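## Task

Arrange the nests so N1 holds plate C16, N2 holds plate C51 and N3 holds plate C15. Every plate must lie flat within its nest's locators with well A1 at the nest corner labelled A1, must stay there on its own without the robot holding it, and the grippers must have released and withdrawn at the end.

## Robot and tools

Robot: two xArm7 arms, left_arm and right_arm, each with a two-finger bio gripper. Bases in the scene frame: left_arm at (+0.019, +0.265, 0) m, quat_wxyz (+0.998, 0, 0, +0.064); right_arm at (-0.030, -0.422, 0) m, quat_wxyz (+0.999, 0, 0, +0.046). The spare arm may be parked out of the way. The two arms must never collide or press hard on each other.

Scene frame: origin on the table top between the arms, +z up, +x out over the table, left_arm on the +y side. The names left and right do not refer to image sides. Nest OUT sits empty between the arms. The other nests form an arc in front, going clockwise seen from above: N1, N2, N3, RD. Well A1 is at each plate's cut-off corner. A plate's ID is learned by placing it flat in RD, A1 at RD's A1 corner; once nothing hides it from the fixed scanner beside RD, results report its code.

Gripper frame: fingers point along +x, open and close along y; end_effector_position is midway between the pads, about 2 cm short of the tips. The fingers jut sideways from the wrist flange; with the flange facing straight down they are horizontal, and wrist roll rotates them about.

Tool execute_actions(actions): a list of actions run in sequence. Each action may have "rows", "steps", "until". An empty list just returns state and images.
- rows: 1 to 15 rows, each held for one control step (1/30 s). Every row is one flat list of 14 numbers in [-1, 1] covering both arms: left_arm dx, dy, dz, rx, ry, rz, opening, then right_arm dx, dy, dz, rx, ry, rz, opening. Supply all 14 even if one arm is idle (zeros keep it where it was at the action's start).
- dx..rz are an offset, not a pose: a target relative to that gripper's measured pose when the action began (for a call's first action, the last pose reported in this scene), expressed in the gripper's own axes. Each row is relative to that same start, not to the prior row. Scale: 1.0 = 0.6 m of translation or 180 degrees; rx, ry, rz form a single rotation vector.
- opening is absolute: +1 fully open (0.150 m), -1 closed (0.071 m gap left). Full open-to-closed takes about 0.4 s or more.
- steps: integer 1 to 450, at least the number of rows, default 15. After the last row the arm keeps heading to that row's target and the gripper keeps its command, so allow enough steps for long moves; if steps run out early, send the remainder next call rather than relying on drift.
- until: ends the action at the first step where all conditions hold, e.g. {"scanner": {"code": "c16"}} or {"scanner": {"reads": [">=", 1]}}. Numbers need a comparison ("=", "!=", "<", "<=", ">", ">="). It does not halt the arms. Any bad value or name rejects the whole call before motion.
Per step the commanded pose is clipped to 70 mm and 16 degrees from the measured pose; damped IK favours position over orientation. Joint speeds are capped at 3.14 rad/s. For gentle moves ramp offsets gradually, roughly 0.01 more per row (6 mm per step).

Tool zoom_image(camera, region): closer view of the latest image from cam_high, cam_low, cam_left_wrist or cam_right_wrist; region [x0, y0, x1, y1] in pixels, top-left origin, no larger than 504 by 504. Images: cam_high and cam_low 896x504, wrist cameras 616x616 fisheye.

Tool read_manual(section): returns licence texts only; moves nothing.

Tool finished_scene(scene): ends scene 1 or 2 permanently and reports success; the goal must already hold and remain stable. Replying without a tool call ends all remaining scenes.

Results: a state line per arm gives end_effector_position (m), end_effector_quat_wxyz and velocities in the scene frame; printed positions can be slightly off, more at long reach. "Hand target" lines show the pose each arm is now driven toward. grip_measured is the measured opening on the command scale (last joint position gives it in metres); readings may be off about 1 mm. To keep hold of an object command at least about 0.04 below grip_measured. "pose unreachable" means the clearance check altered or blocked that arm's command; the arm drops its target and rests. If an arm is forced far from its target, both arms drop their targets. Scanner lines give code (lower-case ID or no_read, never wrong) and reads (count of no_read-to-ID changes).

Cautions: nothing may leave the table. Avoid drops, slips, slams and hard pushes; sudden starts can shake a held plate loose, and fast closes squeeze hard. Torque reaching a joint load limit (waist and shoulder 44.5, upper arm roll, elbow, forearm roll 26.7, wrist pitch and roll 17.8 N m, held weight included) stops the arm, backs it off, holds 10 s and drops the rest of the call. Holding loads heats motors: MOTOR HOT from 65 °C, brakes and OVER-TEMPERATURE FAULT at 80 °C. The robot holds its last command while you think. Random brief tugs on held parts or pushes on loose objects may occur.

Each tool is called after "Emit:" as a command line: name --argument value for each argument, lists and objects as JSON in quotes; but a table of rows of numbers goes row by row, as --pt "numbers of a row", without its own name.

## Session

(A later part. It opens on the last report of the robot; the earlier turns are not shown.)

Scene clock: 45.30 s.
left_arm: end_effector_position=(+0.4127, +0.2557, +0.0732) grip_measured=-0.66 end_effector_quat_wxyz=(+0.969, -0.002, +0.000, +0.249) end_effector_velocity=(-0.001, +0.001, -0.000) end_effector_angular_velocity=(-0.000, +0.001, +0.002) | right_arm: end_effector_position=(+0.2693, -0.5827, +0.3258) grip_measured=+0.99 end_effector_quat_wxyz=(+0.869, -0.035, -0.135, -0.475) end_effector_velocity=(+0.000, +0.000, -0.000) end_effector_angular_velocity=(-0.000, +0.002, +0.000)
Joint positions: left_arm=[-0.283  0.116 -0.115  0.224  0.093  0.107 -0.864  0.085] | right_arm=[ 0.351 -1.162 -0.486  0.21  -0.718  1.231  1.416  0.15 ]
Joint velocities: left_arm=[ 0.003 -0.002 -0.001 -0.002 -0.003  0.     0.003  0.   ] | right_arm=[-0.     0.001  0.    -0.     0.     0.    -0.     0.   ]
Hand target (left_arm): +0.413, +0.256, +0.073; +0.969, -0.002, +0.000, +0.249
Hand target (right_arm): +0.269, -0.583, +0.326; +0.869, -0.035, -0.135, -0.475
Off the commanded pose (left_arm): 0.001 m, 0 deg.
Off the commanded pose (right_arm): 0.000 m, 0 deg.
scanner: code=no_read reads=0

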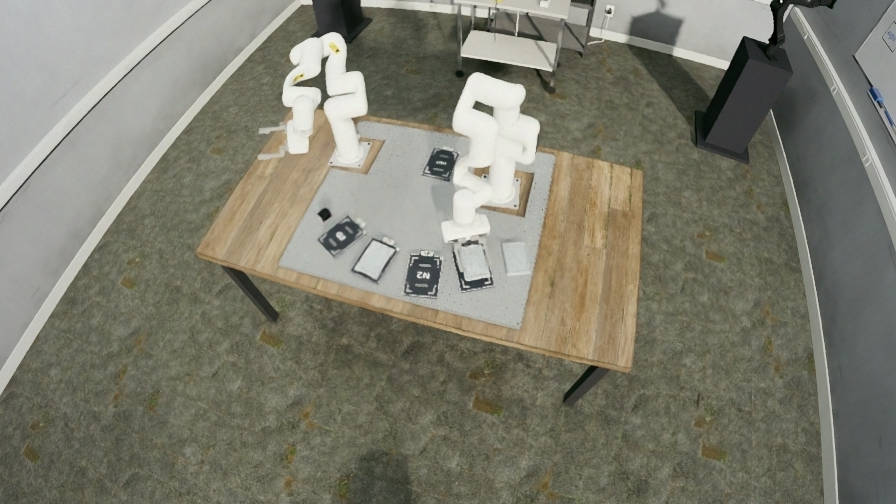

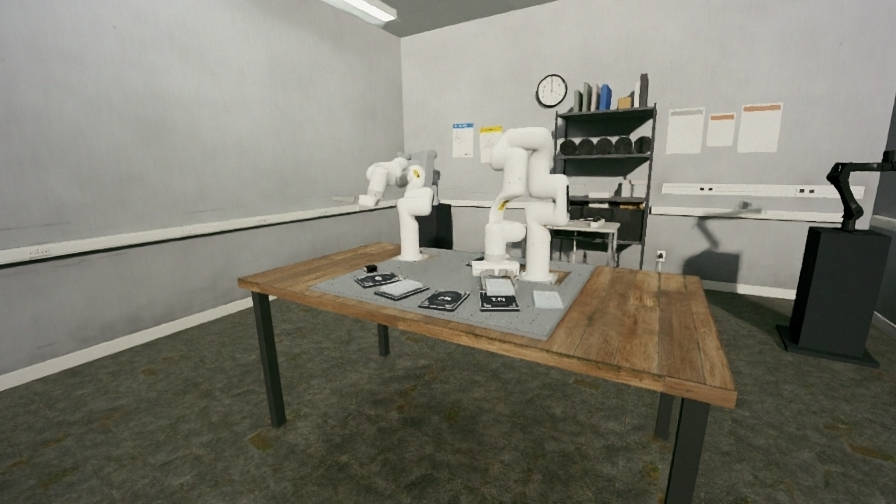

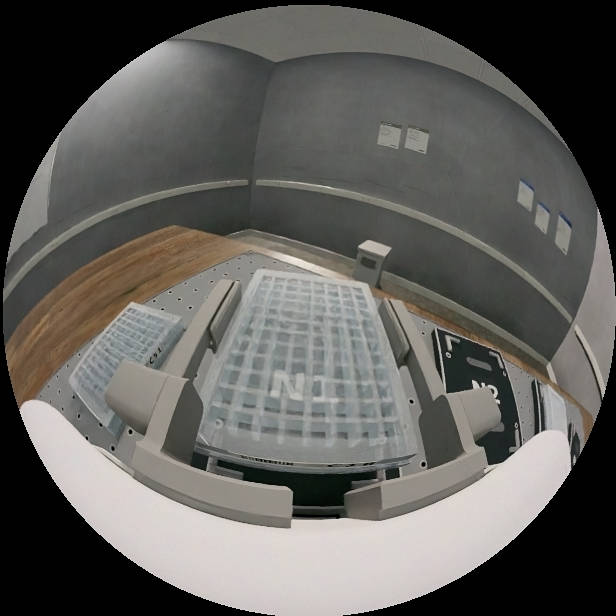

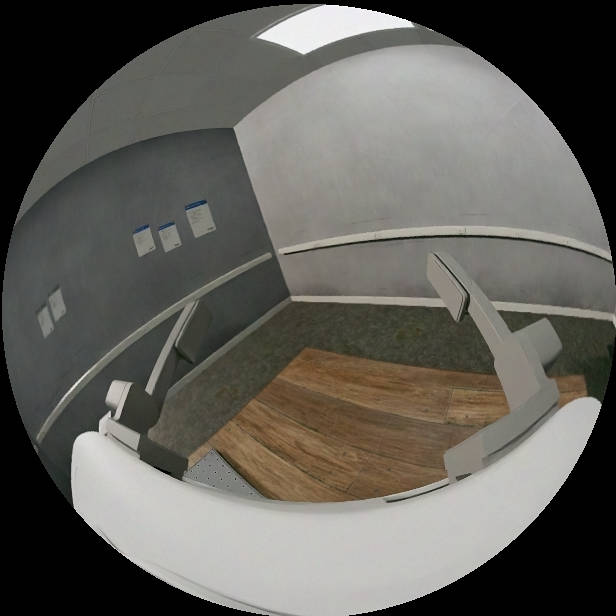

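Emit:
execute_actions --actions '[{"rows": [[0.0015,0,-0.008,0,0,0,-0.8, 0,0,0,0,0,0,1],[0.0015,0,-0.016,0,0,0,-0.8, 0,0,0,0,0,0,1],[0.0015,0,-0.024,0,0,0,-0.8, 0,0,0,0,0,0,1],[0.0015,0,-0.032,0,0,0,-0.8, 0,0,0,0,0,0,1],[0.0015,0,-0.04,0,0,0,-0.8, 0,0,0,0,0,0,1],[0.0015,0,-0.045,0,0,0,-0.8, 0,0,0,0,0,0,1]], "steps": 16}]'

Emit:
zoom_image --camera "cam_left_wrist" --region '[100, 240, 530, 540]'

Emit:
zoom_image --camera "cam_high" --region '[420, 210, 530, 300]'

Scene clock: 46.07 s.
left_arm: end_effector_position=(+0.4138, +0.2557, +0.0465) grip_measured=-0.66 end_effector_quat_wxyz=(+0.969, -0.002, +0.000, +0.248) end_effector_velocity=(-0.000, +0.002, -0.000) end_effector_angular_velocity=(+0.006, -0.005, +0.006) | right_arm: end_effector_position=(+0.2693, -0.5827, +0.3258) grip_measured=+0.99 end_effector_quat_wxyz=(+0.869, -0.035, -0.135, -0.475) end_effector_velocity=(+0.000, -0.000, -0.000) end_effector_angular_velocity=(-0.001, +0.001, +0.001)
Joint positions: left_arm=[-0.373  0.262 -0.01   0.253  0.146 -0.01  -0.902  0.085] | right_arm=[ 0.351 -1.162 -0.486  0.21  -0.718  1.231  1.416  0.15 ]
Joint velocities: left_arm=[-0.033  0.007  0.032 -0.    -0.    -0.01  -0.008  0.   ] | right_arm=[-0.001  0.    -0.    -0.    -0.001  0.    -0.002 -0.   ]
Hand target (left_arm): +0.414, +0.256, +0.046; +0.969, -0.002, +0.001, +0.249
Hand target (right_arm): +0.269, -0.583, +0.326; +0.869, -0.035, -0.135, -0.475
Off the commanded pose (left_arm): 0.001 m, 0 deg.
Off the commanded pose (right_arm): 0.000 m, 0 deg.
scanner: code=no_read reads=0

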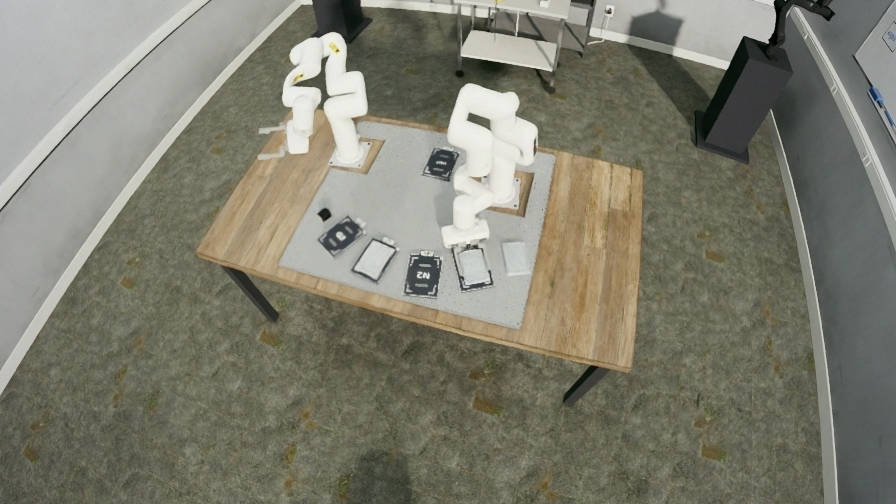

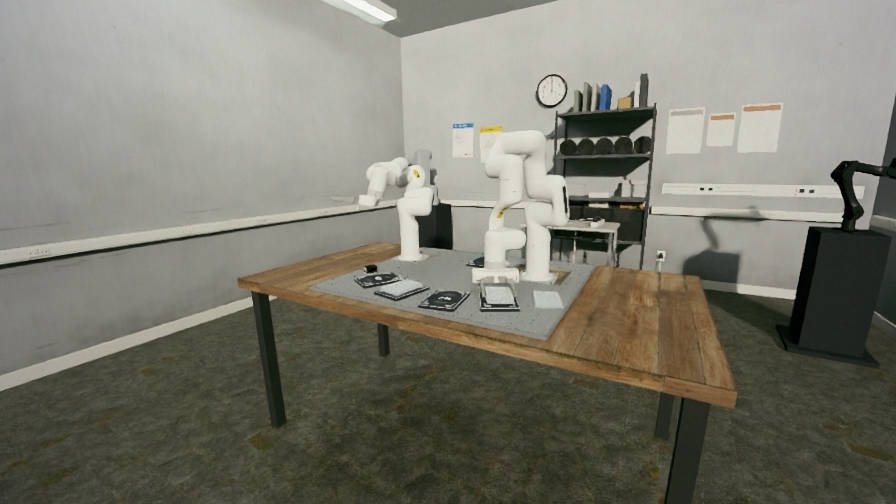

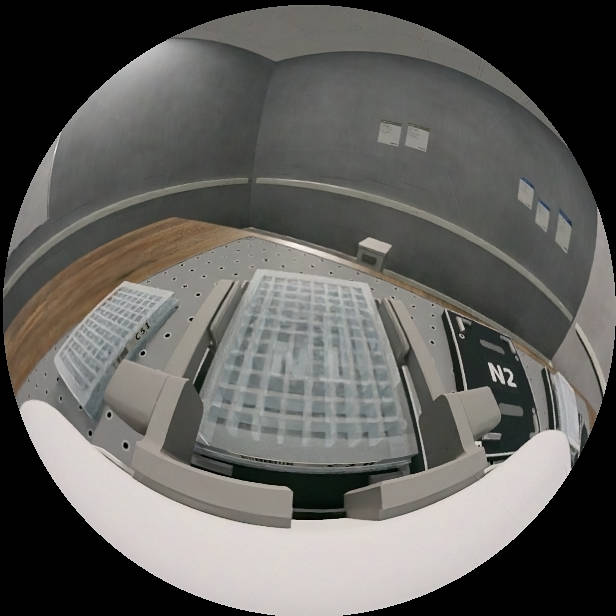

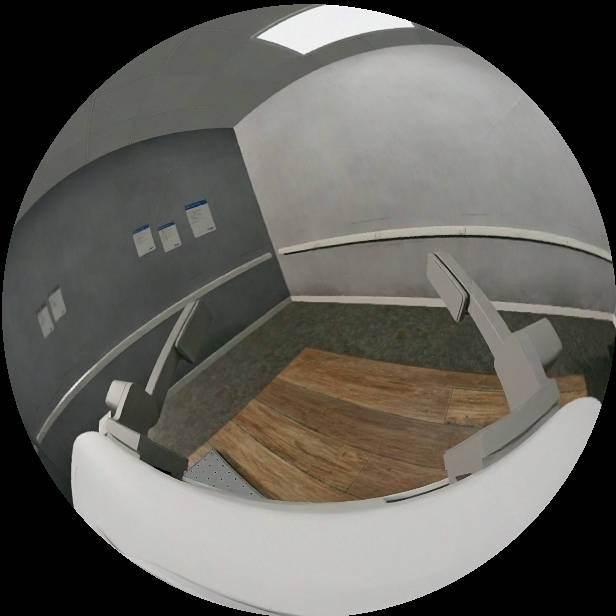

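Region (100, 240, 530, 540) of cam_left_wrist's 616x616 image, scaled by 1.172, with more detail than that image has; it fills the top 352 rows of this view, and the rest is white.

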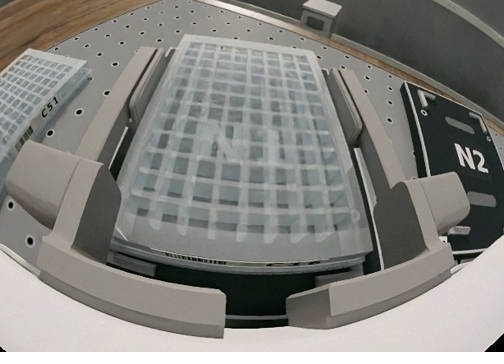

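Region (420, 210, 530, 300) of cam_high's 896x504 image, scaled by 4.582, with more detail than that image has; it fills the top 412 rows of this view, and the rest is white.

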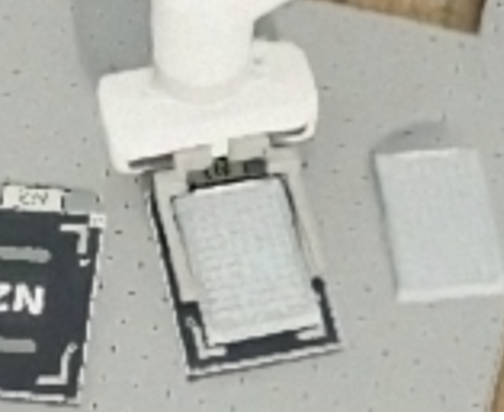

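The alignment looks right, so I'm lowering the plate into N1 and releasing it.

Emit:
execute_actions --actions '[{"rows": [[0,0,-0.003,0,0,0,-0.8, 0,0,0,0,0,0,1],[0,0,-0.006,0,0,0,-0.8, 0,0,0,0,0,0,1],[0,0,-0.009,0,0,0,-0.8, 0,0,0,0,0,0,1],[0,0,-0.0115,0,0,0,-0.8, 0,0,0,0,0,0,1]], "steps": 14},{"rows": [[0,0,0,0,0,0,-0.62, 0,0,0,0,0,0,1],[0,0,0,0,0,0,-0.55, 0,0,0,0,0,0,1],[0,0,0,0,0,0,-0.45, 0,0,0,0,0,0,1],[0,0,0,0,0,0,-0.3, 0,0,0,0,0,0,1],[0,0,0,0,0,0,-0.1, 0,0,0,0,0,0,1],[0,0,0,0,0,0,0.15, 0,0,0,0,0,0,1],[0,0,0,0,0,0,0.4, 0,0,0,0,0,0,1],[0,0,0,0,0,0,0.6, 0,0,0,0,0,0,1]], "steps": 16}]'

Emit:
zoom_image --camera "cam_left_wrist" --region '[100, 240, 530, 540]'

Emit:
zoom_image --camera "cam_low" --region '[440, 250, 580, 330]'

Scene clock: 47.30 s.
left_arm: end_effector_position=(+0.4142, +0.2552, +0.0400) grip_measured=+0.60 end_effector_quat_wxyz=(+0.969, -0.003, +0.000, +0.248) end_effector_velocity=(+0.000, -0.000, -0.000) end_effector_angular_velocity=(-0.000, -0.000, -0.001) | right_arm: end_effector_position=(+0.2693, -0.5827, +0.3258) grip_measured=+0.99 end_effector_quat_wxyz=(+0.869, -0.035, -0.135, -0.475) end_effector_velocity=(-0.000, +0.000, +0.000) end_effector_angular_velocity=(+0.001, -0.001, -0.000)
Joint positions: left_arm=[-0.389  0.299  0.005  0.262  0.147 -0.04  -0.904  0.134] | right_arm=[ 0.351 -1.162 -0.486  0.21  -0.718  1.231  1.416  0.15 ]
Joint velocities: left_arm=[-0.     0.001 -0.     0.001  0.    -0.     0.     0.   ] | right_arm=[ 0.    -0.001 -0.    -0.     0.    -0.     0.     0.   ]
Hand target (left_arm): +0.414, +0.255, +0.040; +0.969, -0.003, -0.000, +0.248
Hand target (right_arm): +0.269, -0.583, +0.326; +0.869, -0.035, -0.135, -0.475
Off the commanded pose (left_arm): 0.000 m, 0 deg.
Off the commanded pose (right_arm): 0.000 m, 0 deg.
scanner: code=no_read reads=0

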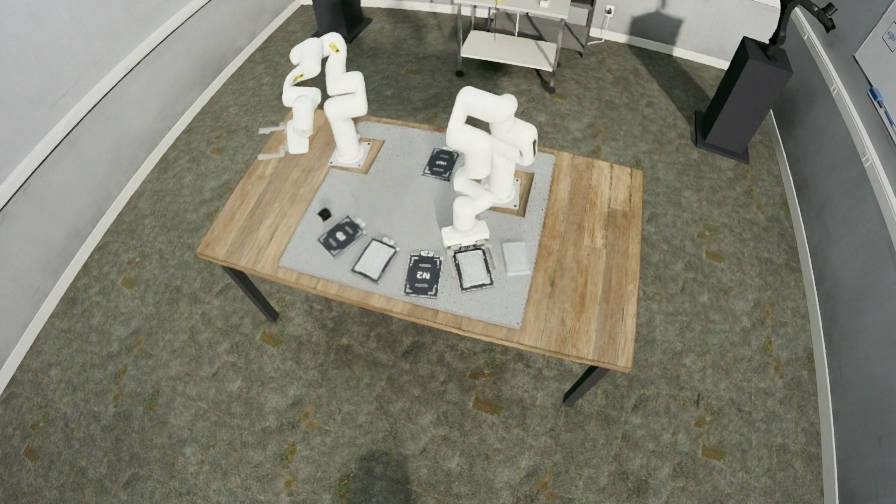

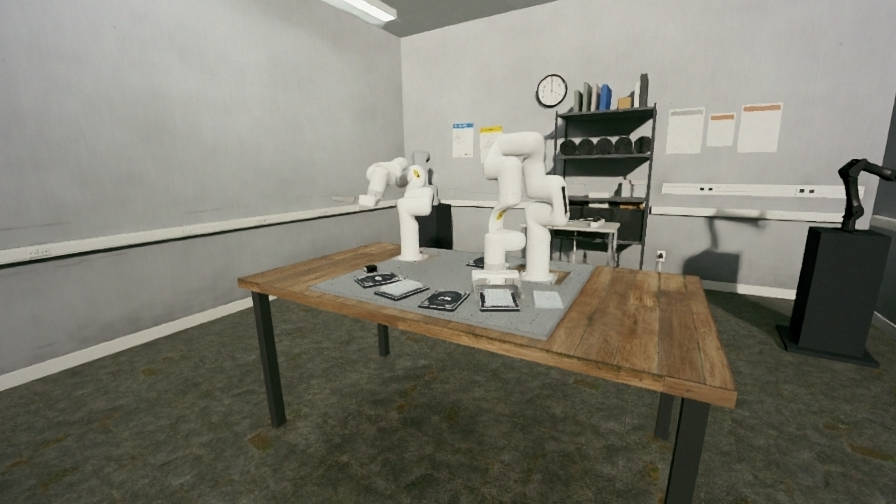

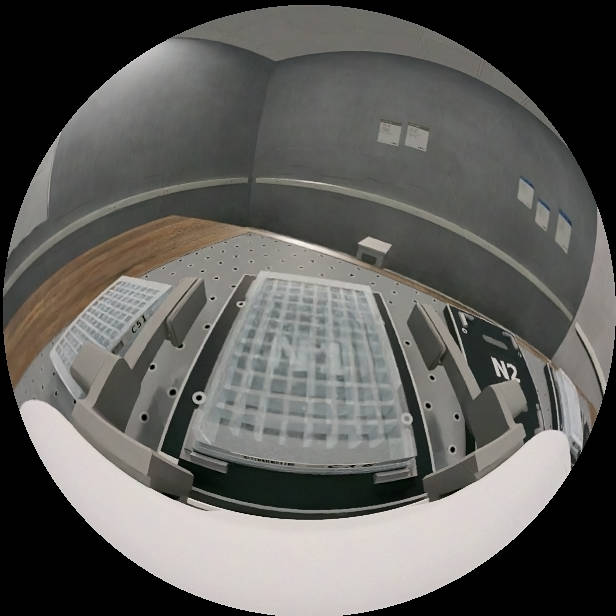

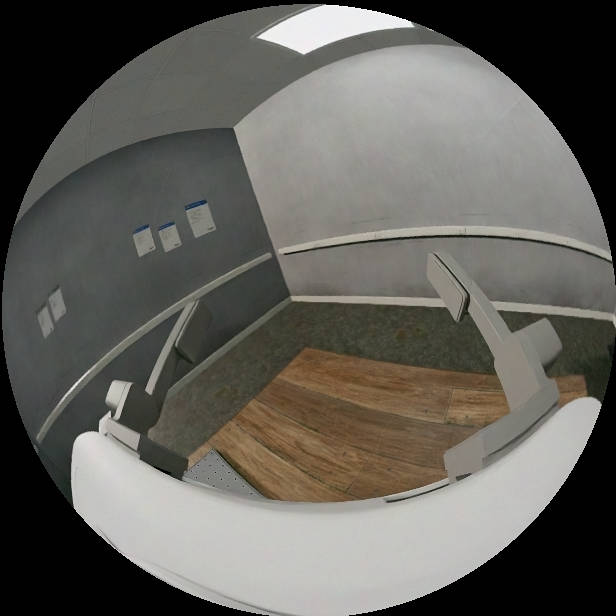

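Region (100, 240, 530, 540) of cam_left_wrist's 616x616 image, scaled by 1.172, with more detail than that image has; it fills the top 352 rows of this view, and the rest is white.

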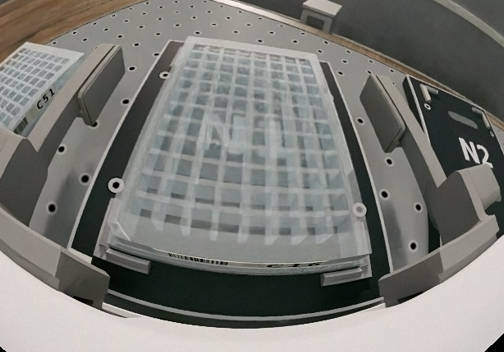

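Region (440, 250, 580, 330) of cam_low's 896x504 image, scaled by 3.600, with more detail than that image has; it fills the top 288 rows of this view, and the rest is white.

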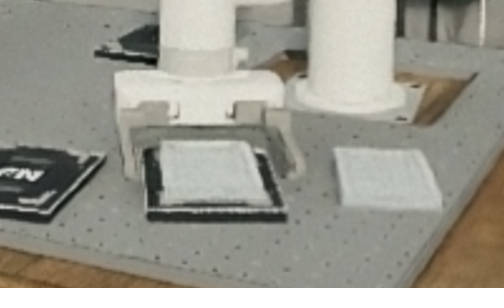

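Emit:
execute_actions --actions '[{"rows": [[0,0,0.067,0,0,0,1, 0,0,0,0,0,0,1]], "steps": 12},{"rows": [[-0.0138,0.2653,-0.033,0,0,-0.025,1, 0,0,0,0,0,0,1]], "steps": 28},{"rows": [[0,0,-0.02,0,0,0,0.6, 0,0,0,0,0,0,1],[0,0,-0.04,0,0,0,0.6, 0,0,0,0,0,0,1],[0,0,-0.052,0,0,0,0.6, 0,0,0,0,0,0,1]], "steps": 16}]'

Emit:
zoom_image --camera "cam_left_wrist" --region '[100, 240, 530, 540]'

Scene clock: 49.50 s.
left_arm: end_effector_position=(+0.3308, +0.3894, +0.0283) grip_measured=+0.60 end_effector_quat_wxyz=(+0.978, -0.002, -0.003, +0.210) end_effector_velocity=(+0.002, -0.000, +0.002) end_effector_angular_velocity=(+0.002, -0.012, -0.002) | right_arm: end_effector_position=(+0.2693, -0.5827, +0.3258) grip_measured=+0.99 end_effector_quat_wxyz=(+0.869, -0.035, -0.135, -0.475) end_effector_velocity=(-0.000, +0.000, +0.000) end_effector_angular_velocity=(+0.000, -0.001, -0.000)
Joint positions: left_arm=[ 0.041  0.376  0.257  0.026  0.285 -0.358 -0.282  0.134] | right_arm=[ 0.351 -1.162 -0.486  0.21  -0.718  1.231  1.416  0.15 ]
Joint velocities: left_arm=[-0.002  0.008 -0.001  0.002 -0.003 -0.019  0.    -0.   ] | right_arm=[ 0.001 -0.     0.    -0.    -0.    -0.     0.001 -0.   ]
Hand target (left_arm): +0.331, +0.389, +0.028; +0.978, -0.002, -0.003, +0.210
Hand target (right_arm): +0.269, -0.583, +0.326; +0.869, -0.035, -0.135, -0.475
Off the commanded pose (left_arm): 0.000 m, 0 deg.
Off the commanded pose (right_arm): 0.000 m, 0 deg.
scanner: code=no_read reads=0

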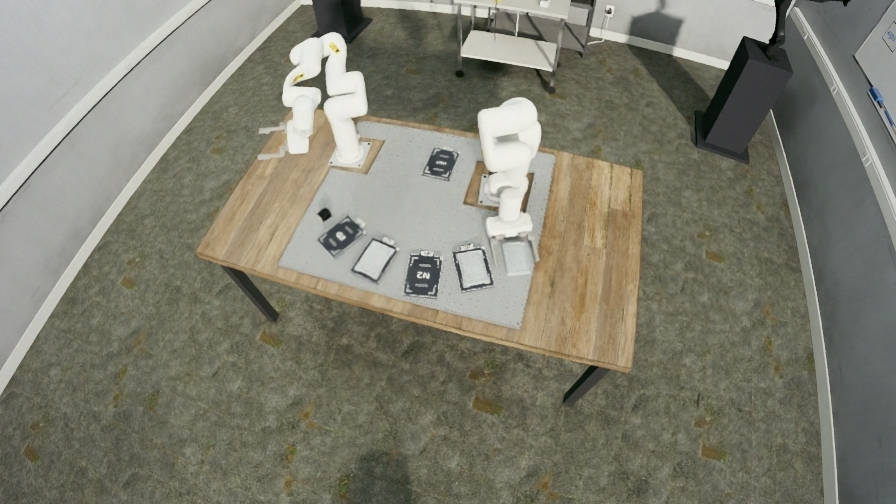

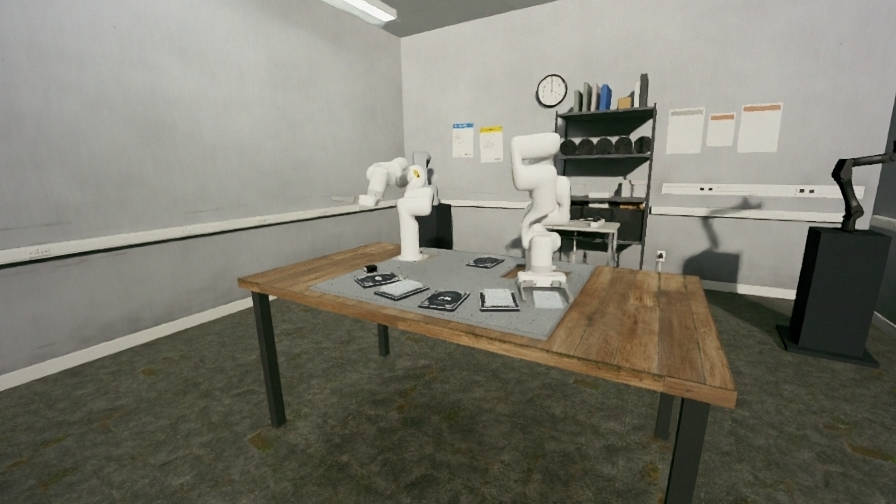

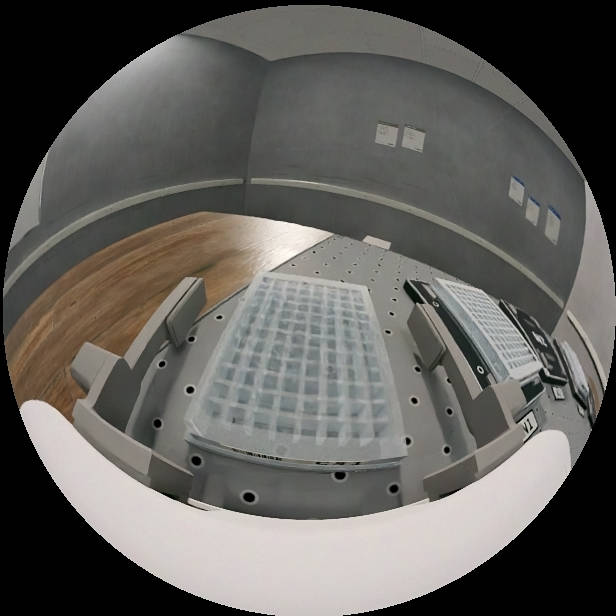

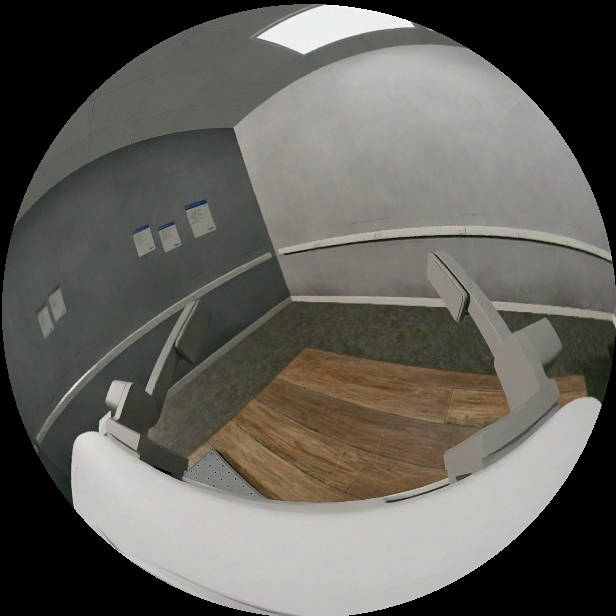

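Region (100, 240, 530, 540) of cam_left_wrist's 616x616 image, scaled by 1.172, with more detail than that image has; it fills the top 352 rows of this view, and the rest is white.

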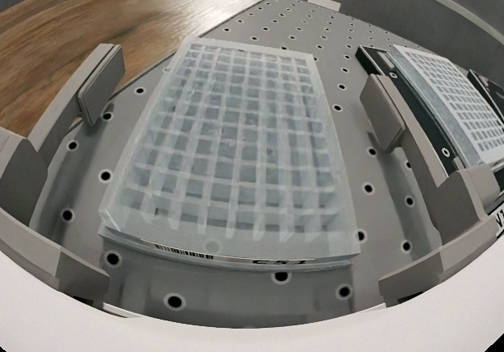

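Emit:
execute_actions --actions '[{"rows": [[0.006,0.004,0,0,0,-0.004,0.6, 0,0,0,0,0,0,1]], "steps": 10},{"rows": [[0,0,0,0,0,0,0.4, 0,0,0,0,0,0,1],[0,0,0,0,0,0,0.25, 0,0,0,0,0,0,1],[0,0,0,0,0,0,0.1, 0,0,0,0,0,0,1],[0,0,0,0,0,0,-0.1, 0,0,0,0,0,0,1],[0,0,0,0,0,0,-0.25, 0,0,0,0,0,0,1],[0,0,0,0,0,0,-0.35, 0,0,0,0,0,0,1],[0,0,0,0,0,0,-0.42, 0,0,0,0,0,0,1],[0,0,0,0,0,0,-0.48, 0,0,0,0,0,0,1],[0,0,0,0,0,0,-0.53, 0,0,0,0,0,0,1],[0,0,0,0,0,0,-0.57, 0,0,0,0,0,0,1],[0,0,0,0,0,0,-0.61, 0,0,0,0,0,0,1],[0,0,0,0,0,0,-0.65, 0,0,0,0,0,0,1],[0,0,0,0,0,0,-0.69, 0,0,0,0,0,0,1],[0,0,0,0,0,0,-0.73, 0,0,0,0,0,0,1],[0,0,0,0,0,0,-0.8, 0,0,0,0,0,0,1]], "steps": 24}]'

Emit:
zoom_image --camera "cam_left_wrist" --region '[100, 240, 530, 540]'

Scene clock: 50.97 s.
left_arm: end_effector_position=(+0.3330, +0.3930, +0.0283) grip_measured=-0.71 end_effector_quat_wxyz=(+0.979, -0.002, -0.003, +0.204) end_effector_velocity=(+0.000, -0.000, +0.000) end_effector_angular_velocity=(+0.000, -0.001, -0.001) | right_arm: end_effector_position=(+0.2693, -0.5827, +0.3258) grip_measured=+0.99 end_effector_quat_wxyz=(+0.869, -0.035, -0.135, -0.475) end_effector_velocity=(-0.000, -0.000, +0.000) end_effector_angular_velocity=(-0.001, +0.000, -0.000)
Joint positions: left_arm=[ 0.06   0.374  0.267  0.036  0.304 -0.346 -0.261  0.083] | right_arm=[ 0.351 -1.162 -0.486  0.21  -0.718  1.231  1.416  0.15 ]
Joint velocities: left_arm=[-0.002 -0.001  0.    -0.    -0.     0.     0.     0.   ] | right_arm=[-0.001  0.     0.    -0.    -0.001  0.001 -0.    -0.   ]
Hand target (left_arm): +0.333, +0.393, +0.028; +0.979, -0.002, -0.003, +0.204
Hand target (right_arm): +0.269, -0.583, +0.326; +0.869, -0.035, -0.135, -0.475
Off the commanded pose (left_arm): 0.000 m, 0 deg.
Off the commanded pose (right_arm): 0.000 m, 0 deg.
scanner: code=no_read reads=0

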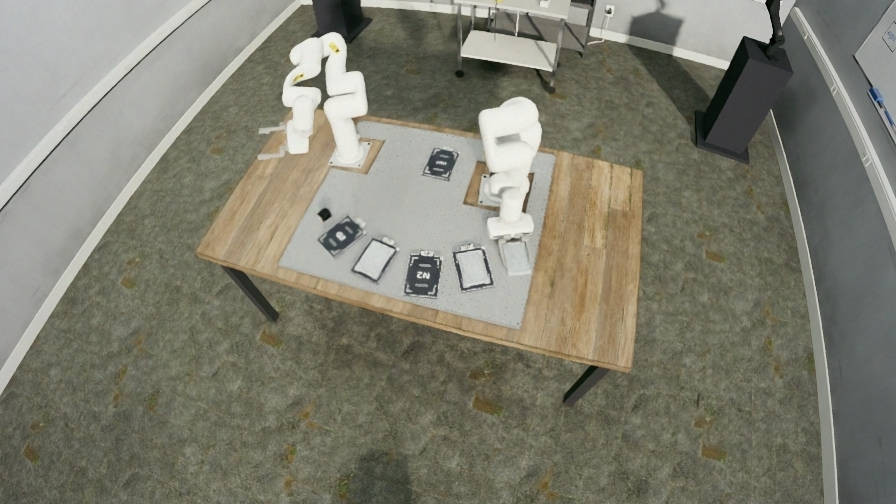

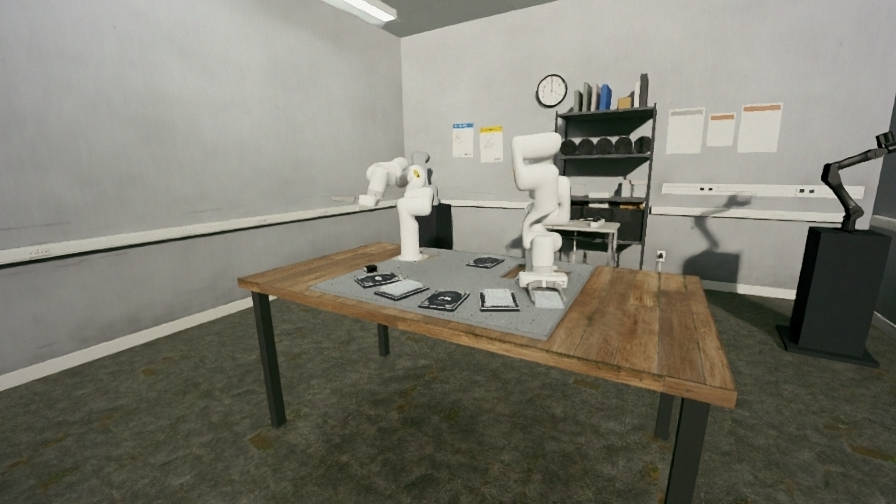

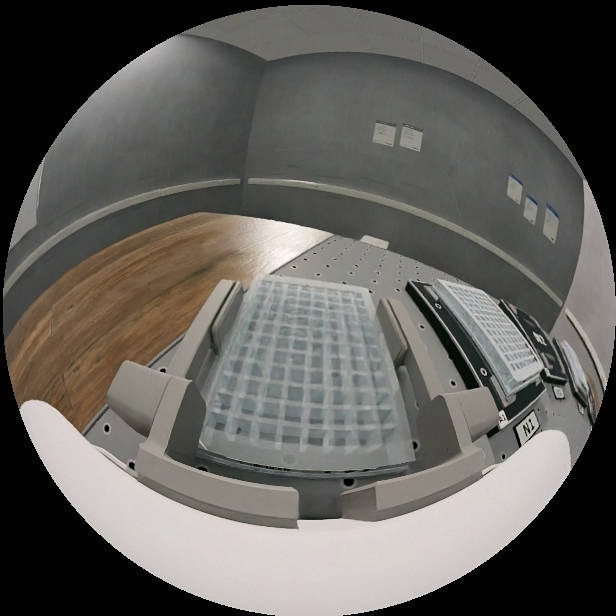

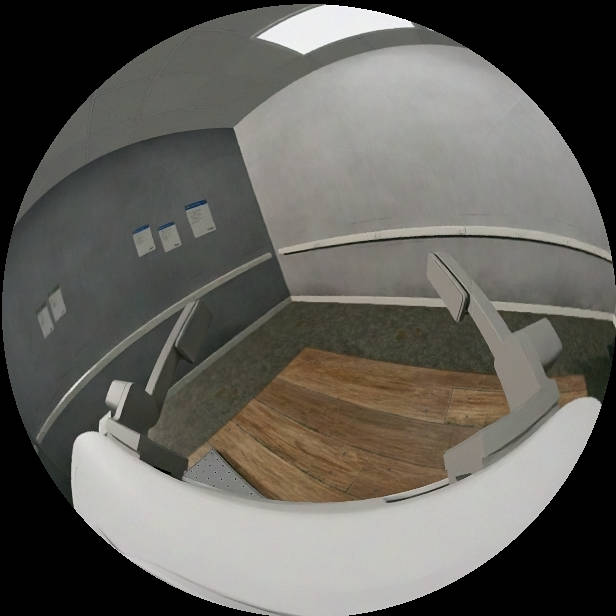

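Region (100, 240, 530, 540) of cam_left_wrist's 616x616 image, scaled by 1.172, with more detail than that image has; it fills the top 352 rows of this view, and the rest is white.

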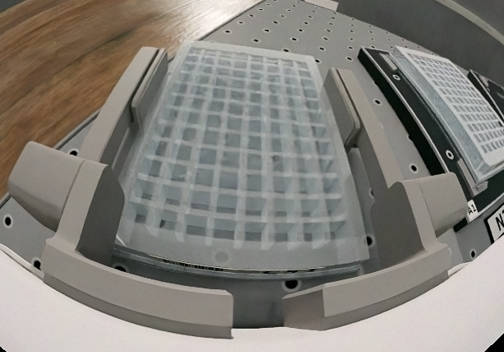

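Emit:
execute_actions --actions '[{"rows": [[0,0,0,0,0,0,-0.5, 0,0,0,0,0,0,1],[0,0,0,0,0,0,-0.4, 0,0,0,0,0,0,1],[0,0,0,0,0,0,-0.4, 0,0,0,0,0,0,1],[0,0,0,0,0,0,-0.4, 0,0,0,0,0,0,1],[0,0,0,0,0,0,-0.4, 0,0,0,0,0,0,1],[0,0,-0.005,0,0,0,-0.4, 0,0,0,0,0,0,1]], "steps": 14},{"rows": [[0,0,0,0,0,0,-0.48, 0,0,0,0,0,0,1],[0,0,0,0,0,0,-0.53, 0,0,0,0,0,0,1],[0,0,0,0,0,0,-0.57, 0,0,0,0,0,0,1],[0,0,0,0,0,0,-0.61, 0,0,0,0,0,0,1],[0,0,0,0,0,0,-0.65, 0,0,0,0,0,0,1],[0,0,0,0,0,0,-0.69, 0,0,0,0,0,0,1],[0,0,0,0,0,0,-0.73, 0,0,0,0,0,0,1],[0,0,0,0,0,0,-0.8, 0,0,0,0,0,0,1]], "steps": 16}]'

Emit:
zoom_image --camera "cam_left_wrist" --region '[100, 240, 530, 540]'

Scene clock: 52.33 s.
left_arm: end_effector_position=(+0.3331, +0.3930, +0.0254) grip_measured=-0.65 end_effector_quat_wxyz=(+0.979, -0.002, -0.003, +0.204) end_effector_velocity=(+0.000, -0.000, +0.000) end_effector_angular_velocity=(-0.000, +0.000, -0.001) | right_arm: end_effector_position=(+0.2693, -0.5827, +0.3258) grip_measured=+0.99 end_effector_quat_wxyz=(+0.869, -0.035, -0.135, -0.475) end_effector_velocity=(+0.000, -0.000, +0.000) end_effector_angular_velocity=(-0.001, +0.001, +0.001)
Joint positions: left_arm=[ 0.061  0.398  0.263  0.042  0.303 -0.364 -0.263  0.085] | right_arm=[ 0.351 -1.162 -0.486  0.21  -0.718  1.231  1.416  0.15 ]
Joint velocities: left_arm=[-0.001 -0.001  0.    -0.     0.     0.     0.     0.   ] | right_arm=[-0.     0.     0.     0.    -0.     0.    -0.001 -0.   ]
Hand target (left_arm): +0.333, +0.393, +0.025; +0.979, -0.002, -0.003, +0.204
Hand target (right_arm): +0.269, -0.583, +0.326; +0.869, -0.035, -0.135, -0.475
Off the commanded pose (left_arm): 0.000 m, 0 deg.
Off the commanded pose (right_arm): 0.000 m, 0 deg.
scanner: code=no_read reads=0

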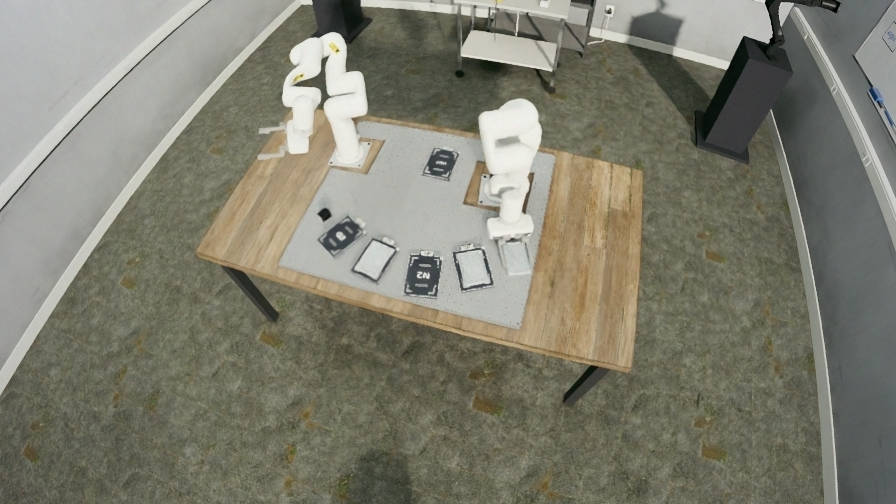

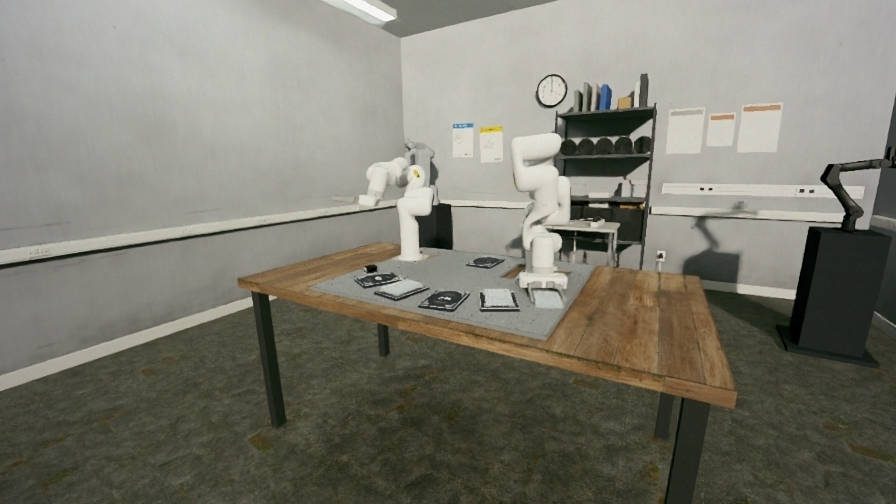

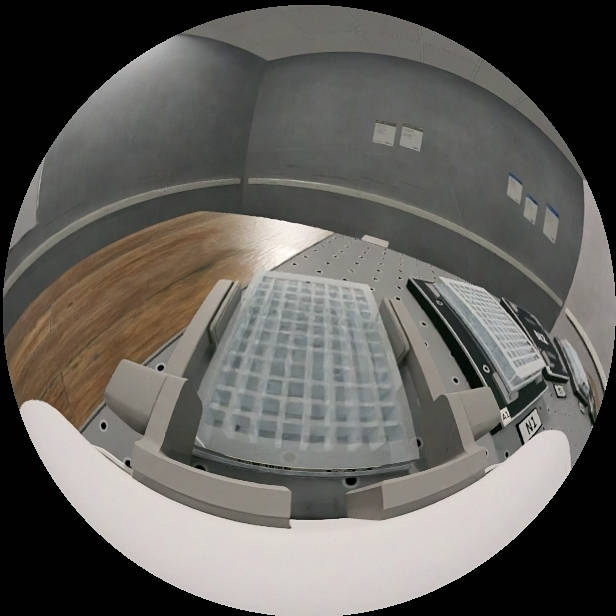

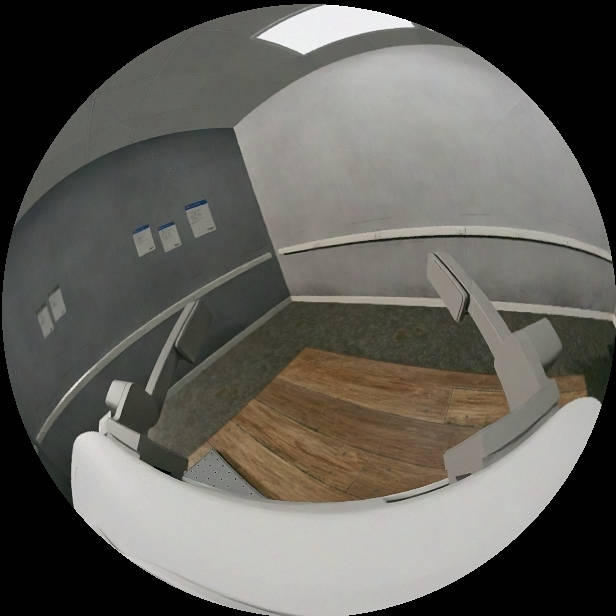

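Region (100, 240, 530, 540) of cam_left_wrist's 616x616 image, scaled by 1.172, with more detail than that image has; it fills the top 352 rows of this view, and the rest is white.

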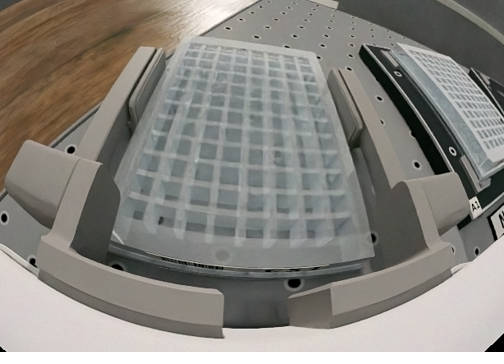

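Emit:
execute_actions --actions '[{"rows": [[0,0,0.006,0,0,0,-0.8, 0,0,0,0,0,0,1],[0,0,0.014,0,0,0,-0.8, 0,0,0,0,0,0,1],[0,0,0.024,0,0,0,-0.8, 0,0,0,0,0,0,1],[0,0,0.036,0,0,0,-0.8, 0,0,0,0,0,0,1],[0,0,0.048,0,0,0,-0.8, 0,0,0,0,0,0,1],[0,0,0.06,0,0,0,-0.8, 0,0,0,0,0,0,1],[0,0,0.072,0,0,0,-0.8, 0,0,0,0,0,0,1],[0,0,0.083,0,0,0,-0.8, 0,0,0,0,0,0,1]], "steps": 20},{"rows": [[0.001,-0.015,0,0,0,-0.002,-0.8, 0,0,0,0,0,0,1],[0.003,-0.04,0,0,0,-0.005,-0.8, 0,0,0,0,0,0,1],[0.005,-0.075,0,0,0,-0.0097,-0.8, 0,0,0,0,0,0,1],[0.0075,-0.115,0,0,0,-0.0148,-0.8, 0,0,0,0,0,0,1],[0.0105,-0.16,0,0,0,-0.0206,-0.8, 0,0,0,0,0,0,1],[0.0135,-0.205,0,0,0,-0.0264,-0.8, 0,0,0,0,0,0,1],[0.0165,-0.25,0,0,0,-0.0323,-0.8, 0,0,0,0,0,0,1],[0.0195,-0.295,0,0,0,-0.038,-0.8, 0,0,0,0,0,0,1],[0.0225,-0.34,0,0,0,-0.0439,-0.8, 0,0,0,0,0,0,1],[0.0255,-0.385,0,0,0,-0.0497,-0.8, 0,0,0,0,0,0,1],[0.0285,-0.43,0,0,0,-0.0555,-0.8, 0,0,0,0,0,0,1],[0.0315,-0.475,0,0,0,-0.0613,-0.8, 0,0,0,0,0,0,1],[0.034,-0.515,0,0,0,-0.0664,-0.8, 0,0,0,0,0,0,1],[0.036,-0.545,0,0,0,-0.0703,-0.8, 0,0,0,0,0,0,1],[0.0375,-0.5643,0,0,0,-0.0728,-0.8, 0,0,0,0,0,0,1]], "steps": 38}]'

Scene clock: 54.87 s.
left_arm: end_effector_position=(+0.4886, +0.0937, +0.0805) grip_measured=-0.65 end_effector_quat_wxyz=(+0.996, -0.005, -0.006, +0.091) end_effector_velocity=(+0.001, -0.002, +0.001) end_effector_angular_velocity=(-0.002, -0.003, -0.002) | right_arm: end_effector_position=(+0.2693, -0.5827, +0.3258) grip_measured=+0.99 end_effector_quat_wxyz=(+0.869, -0.035, -0.135, -0.475) end_effector_velocity=(+0.000, +0.000, -0.000) end_effector_angular_velocity=(+0.001, -0.000, +0.002)
Joint positions: left_arm=[-0.517  0.293 -0.134  0.566  0.143  0.264 -0.837  0.085] | right_arm=[ 0.351 -1.162 -0.486  0.21  -0.718  1.231  1.416  0.15 ]
Joint velocities: left_arm=[-0.003  0.002  0.     0.006  0.001 -0.    -0.001  0.   ] | right_arm=[ 0.001 -0.    -0.     0.     0.001 -0.    -0.001  0.   ]
Hand target (left_arm): +0.489, +0.093, +0.080; +0.996, -0.005, -0.006, +0.090
Hand target (right_arm): +0.269, -0.583, +0.326; +0.869, -0.035, -0.135, -0.475
Off the commanded pose (left_arm): 0.002 m, 0 deg.
Off the commanded pose (right_arm): 0.000 m, 0 deg.
scanner: code=no_read reads=0

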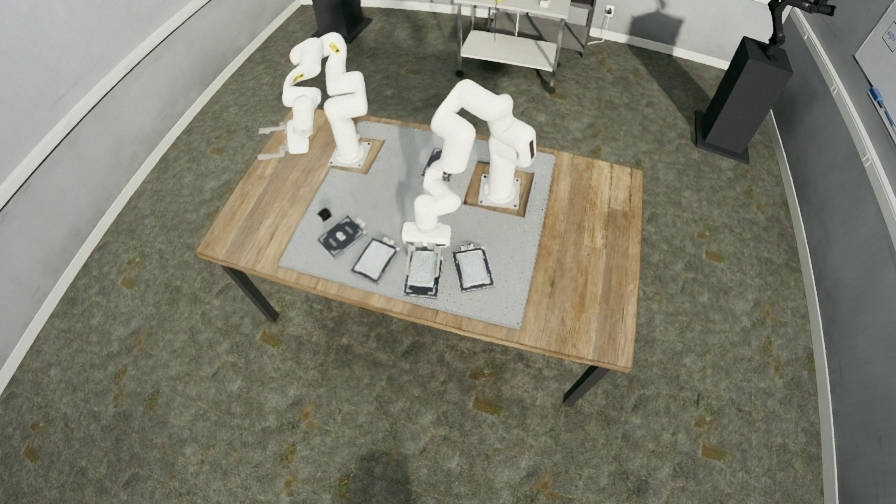

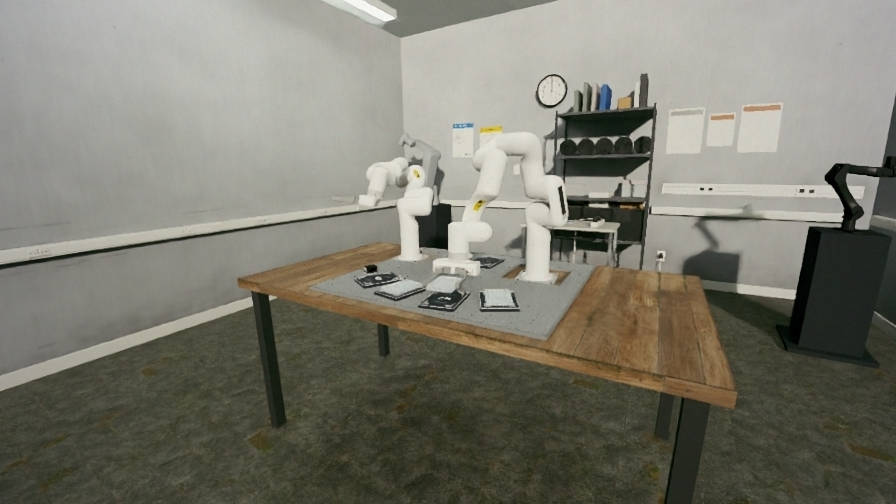

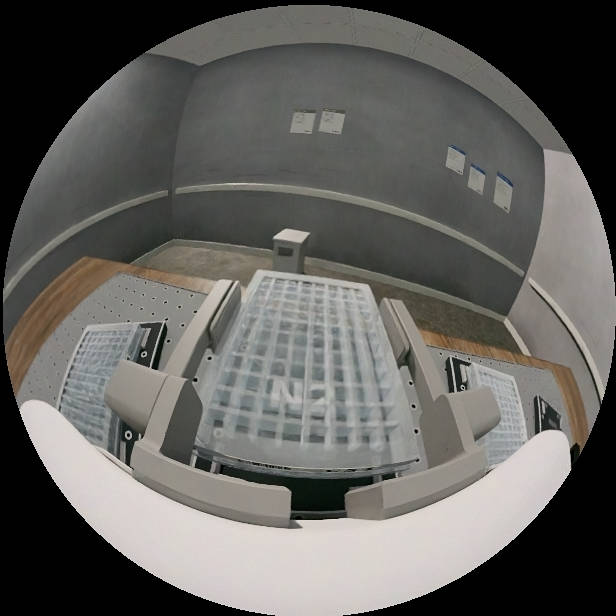

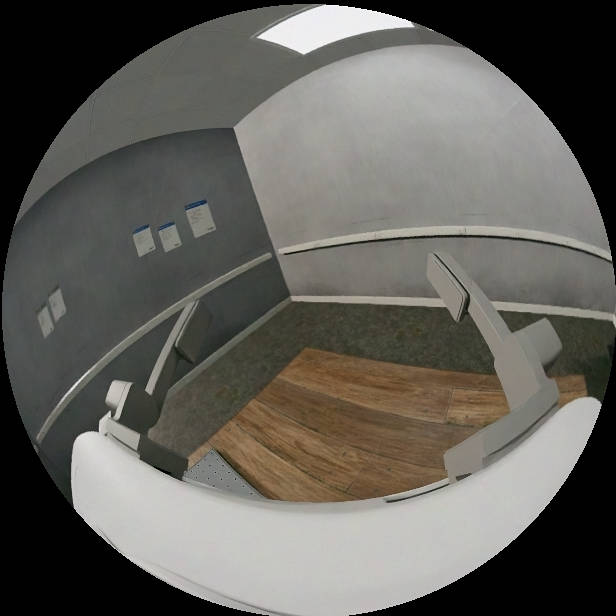

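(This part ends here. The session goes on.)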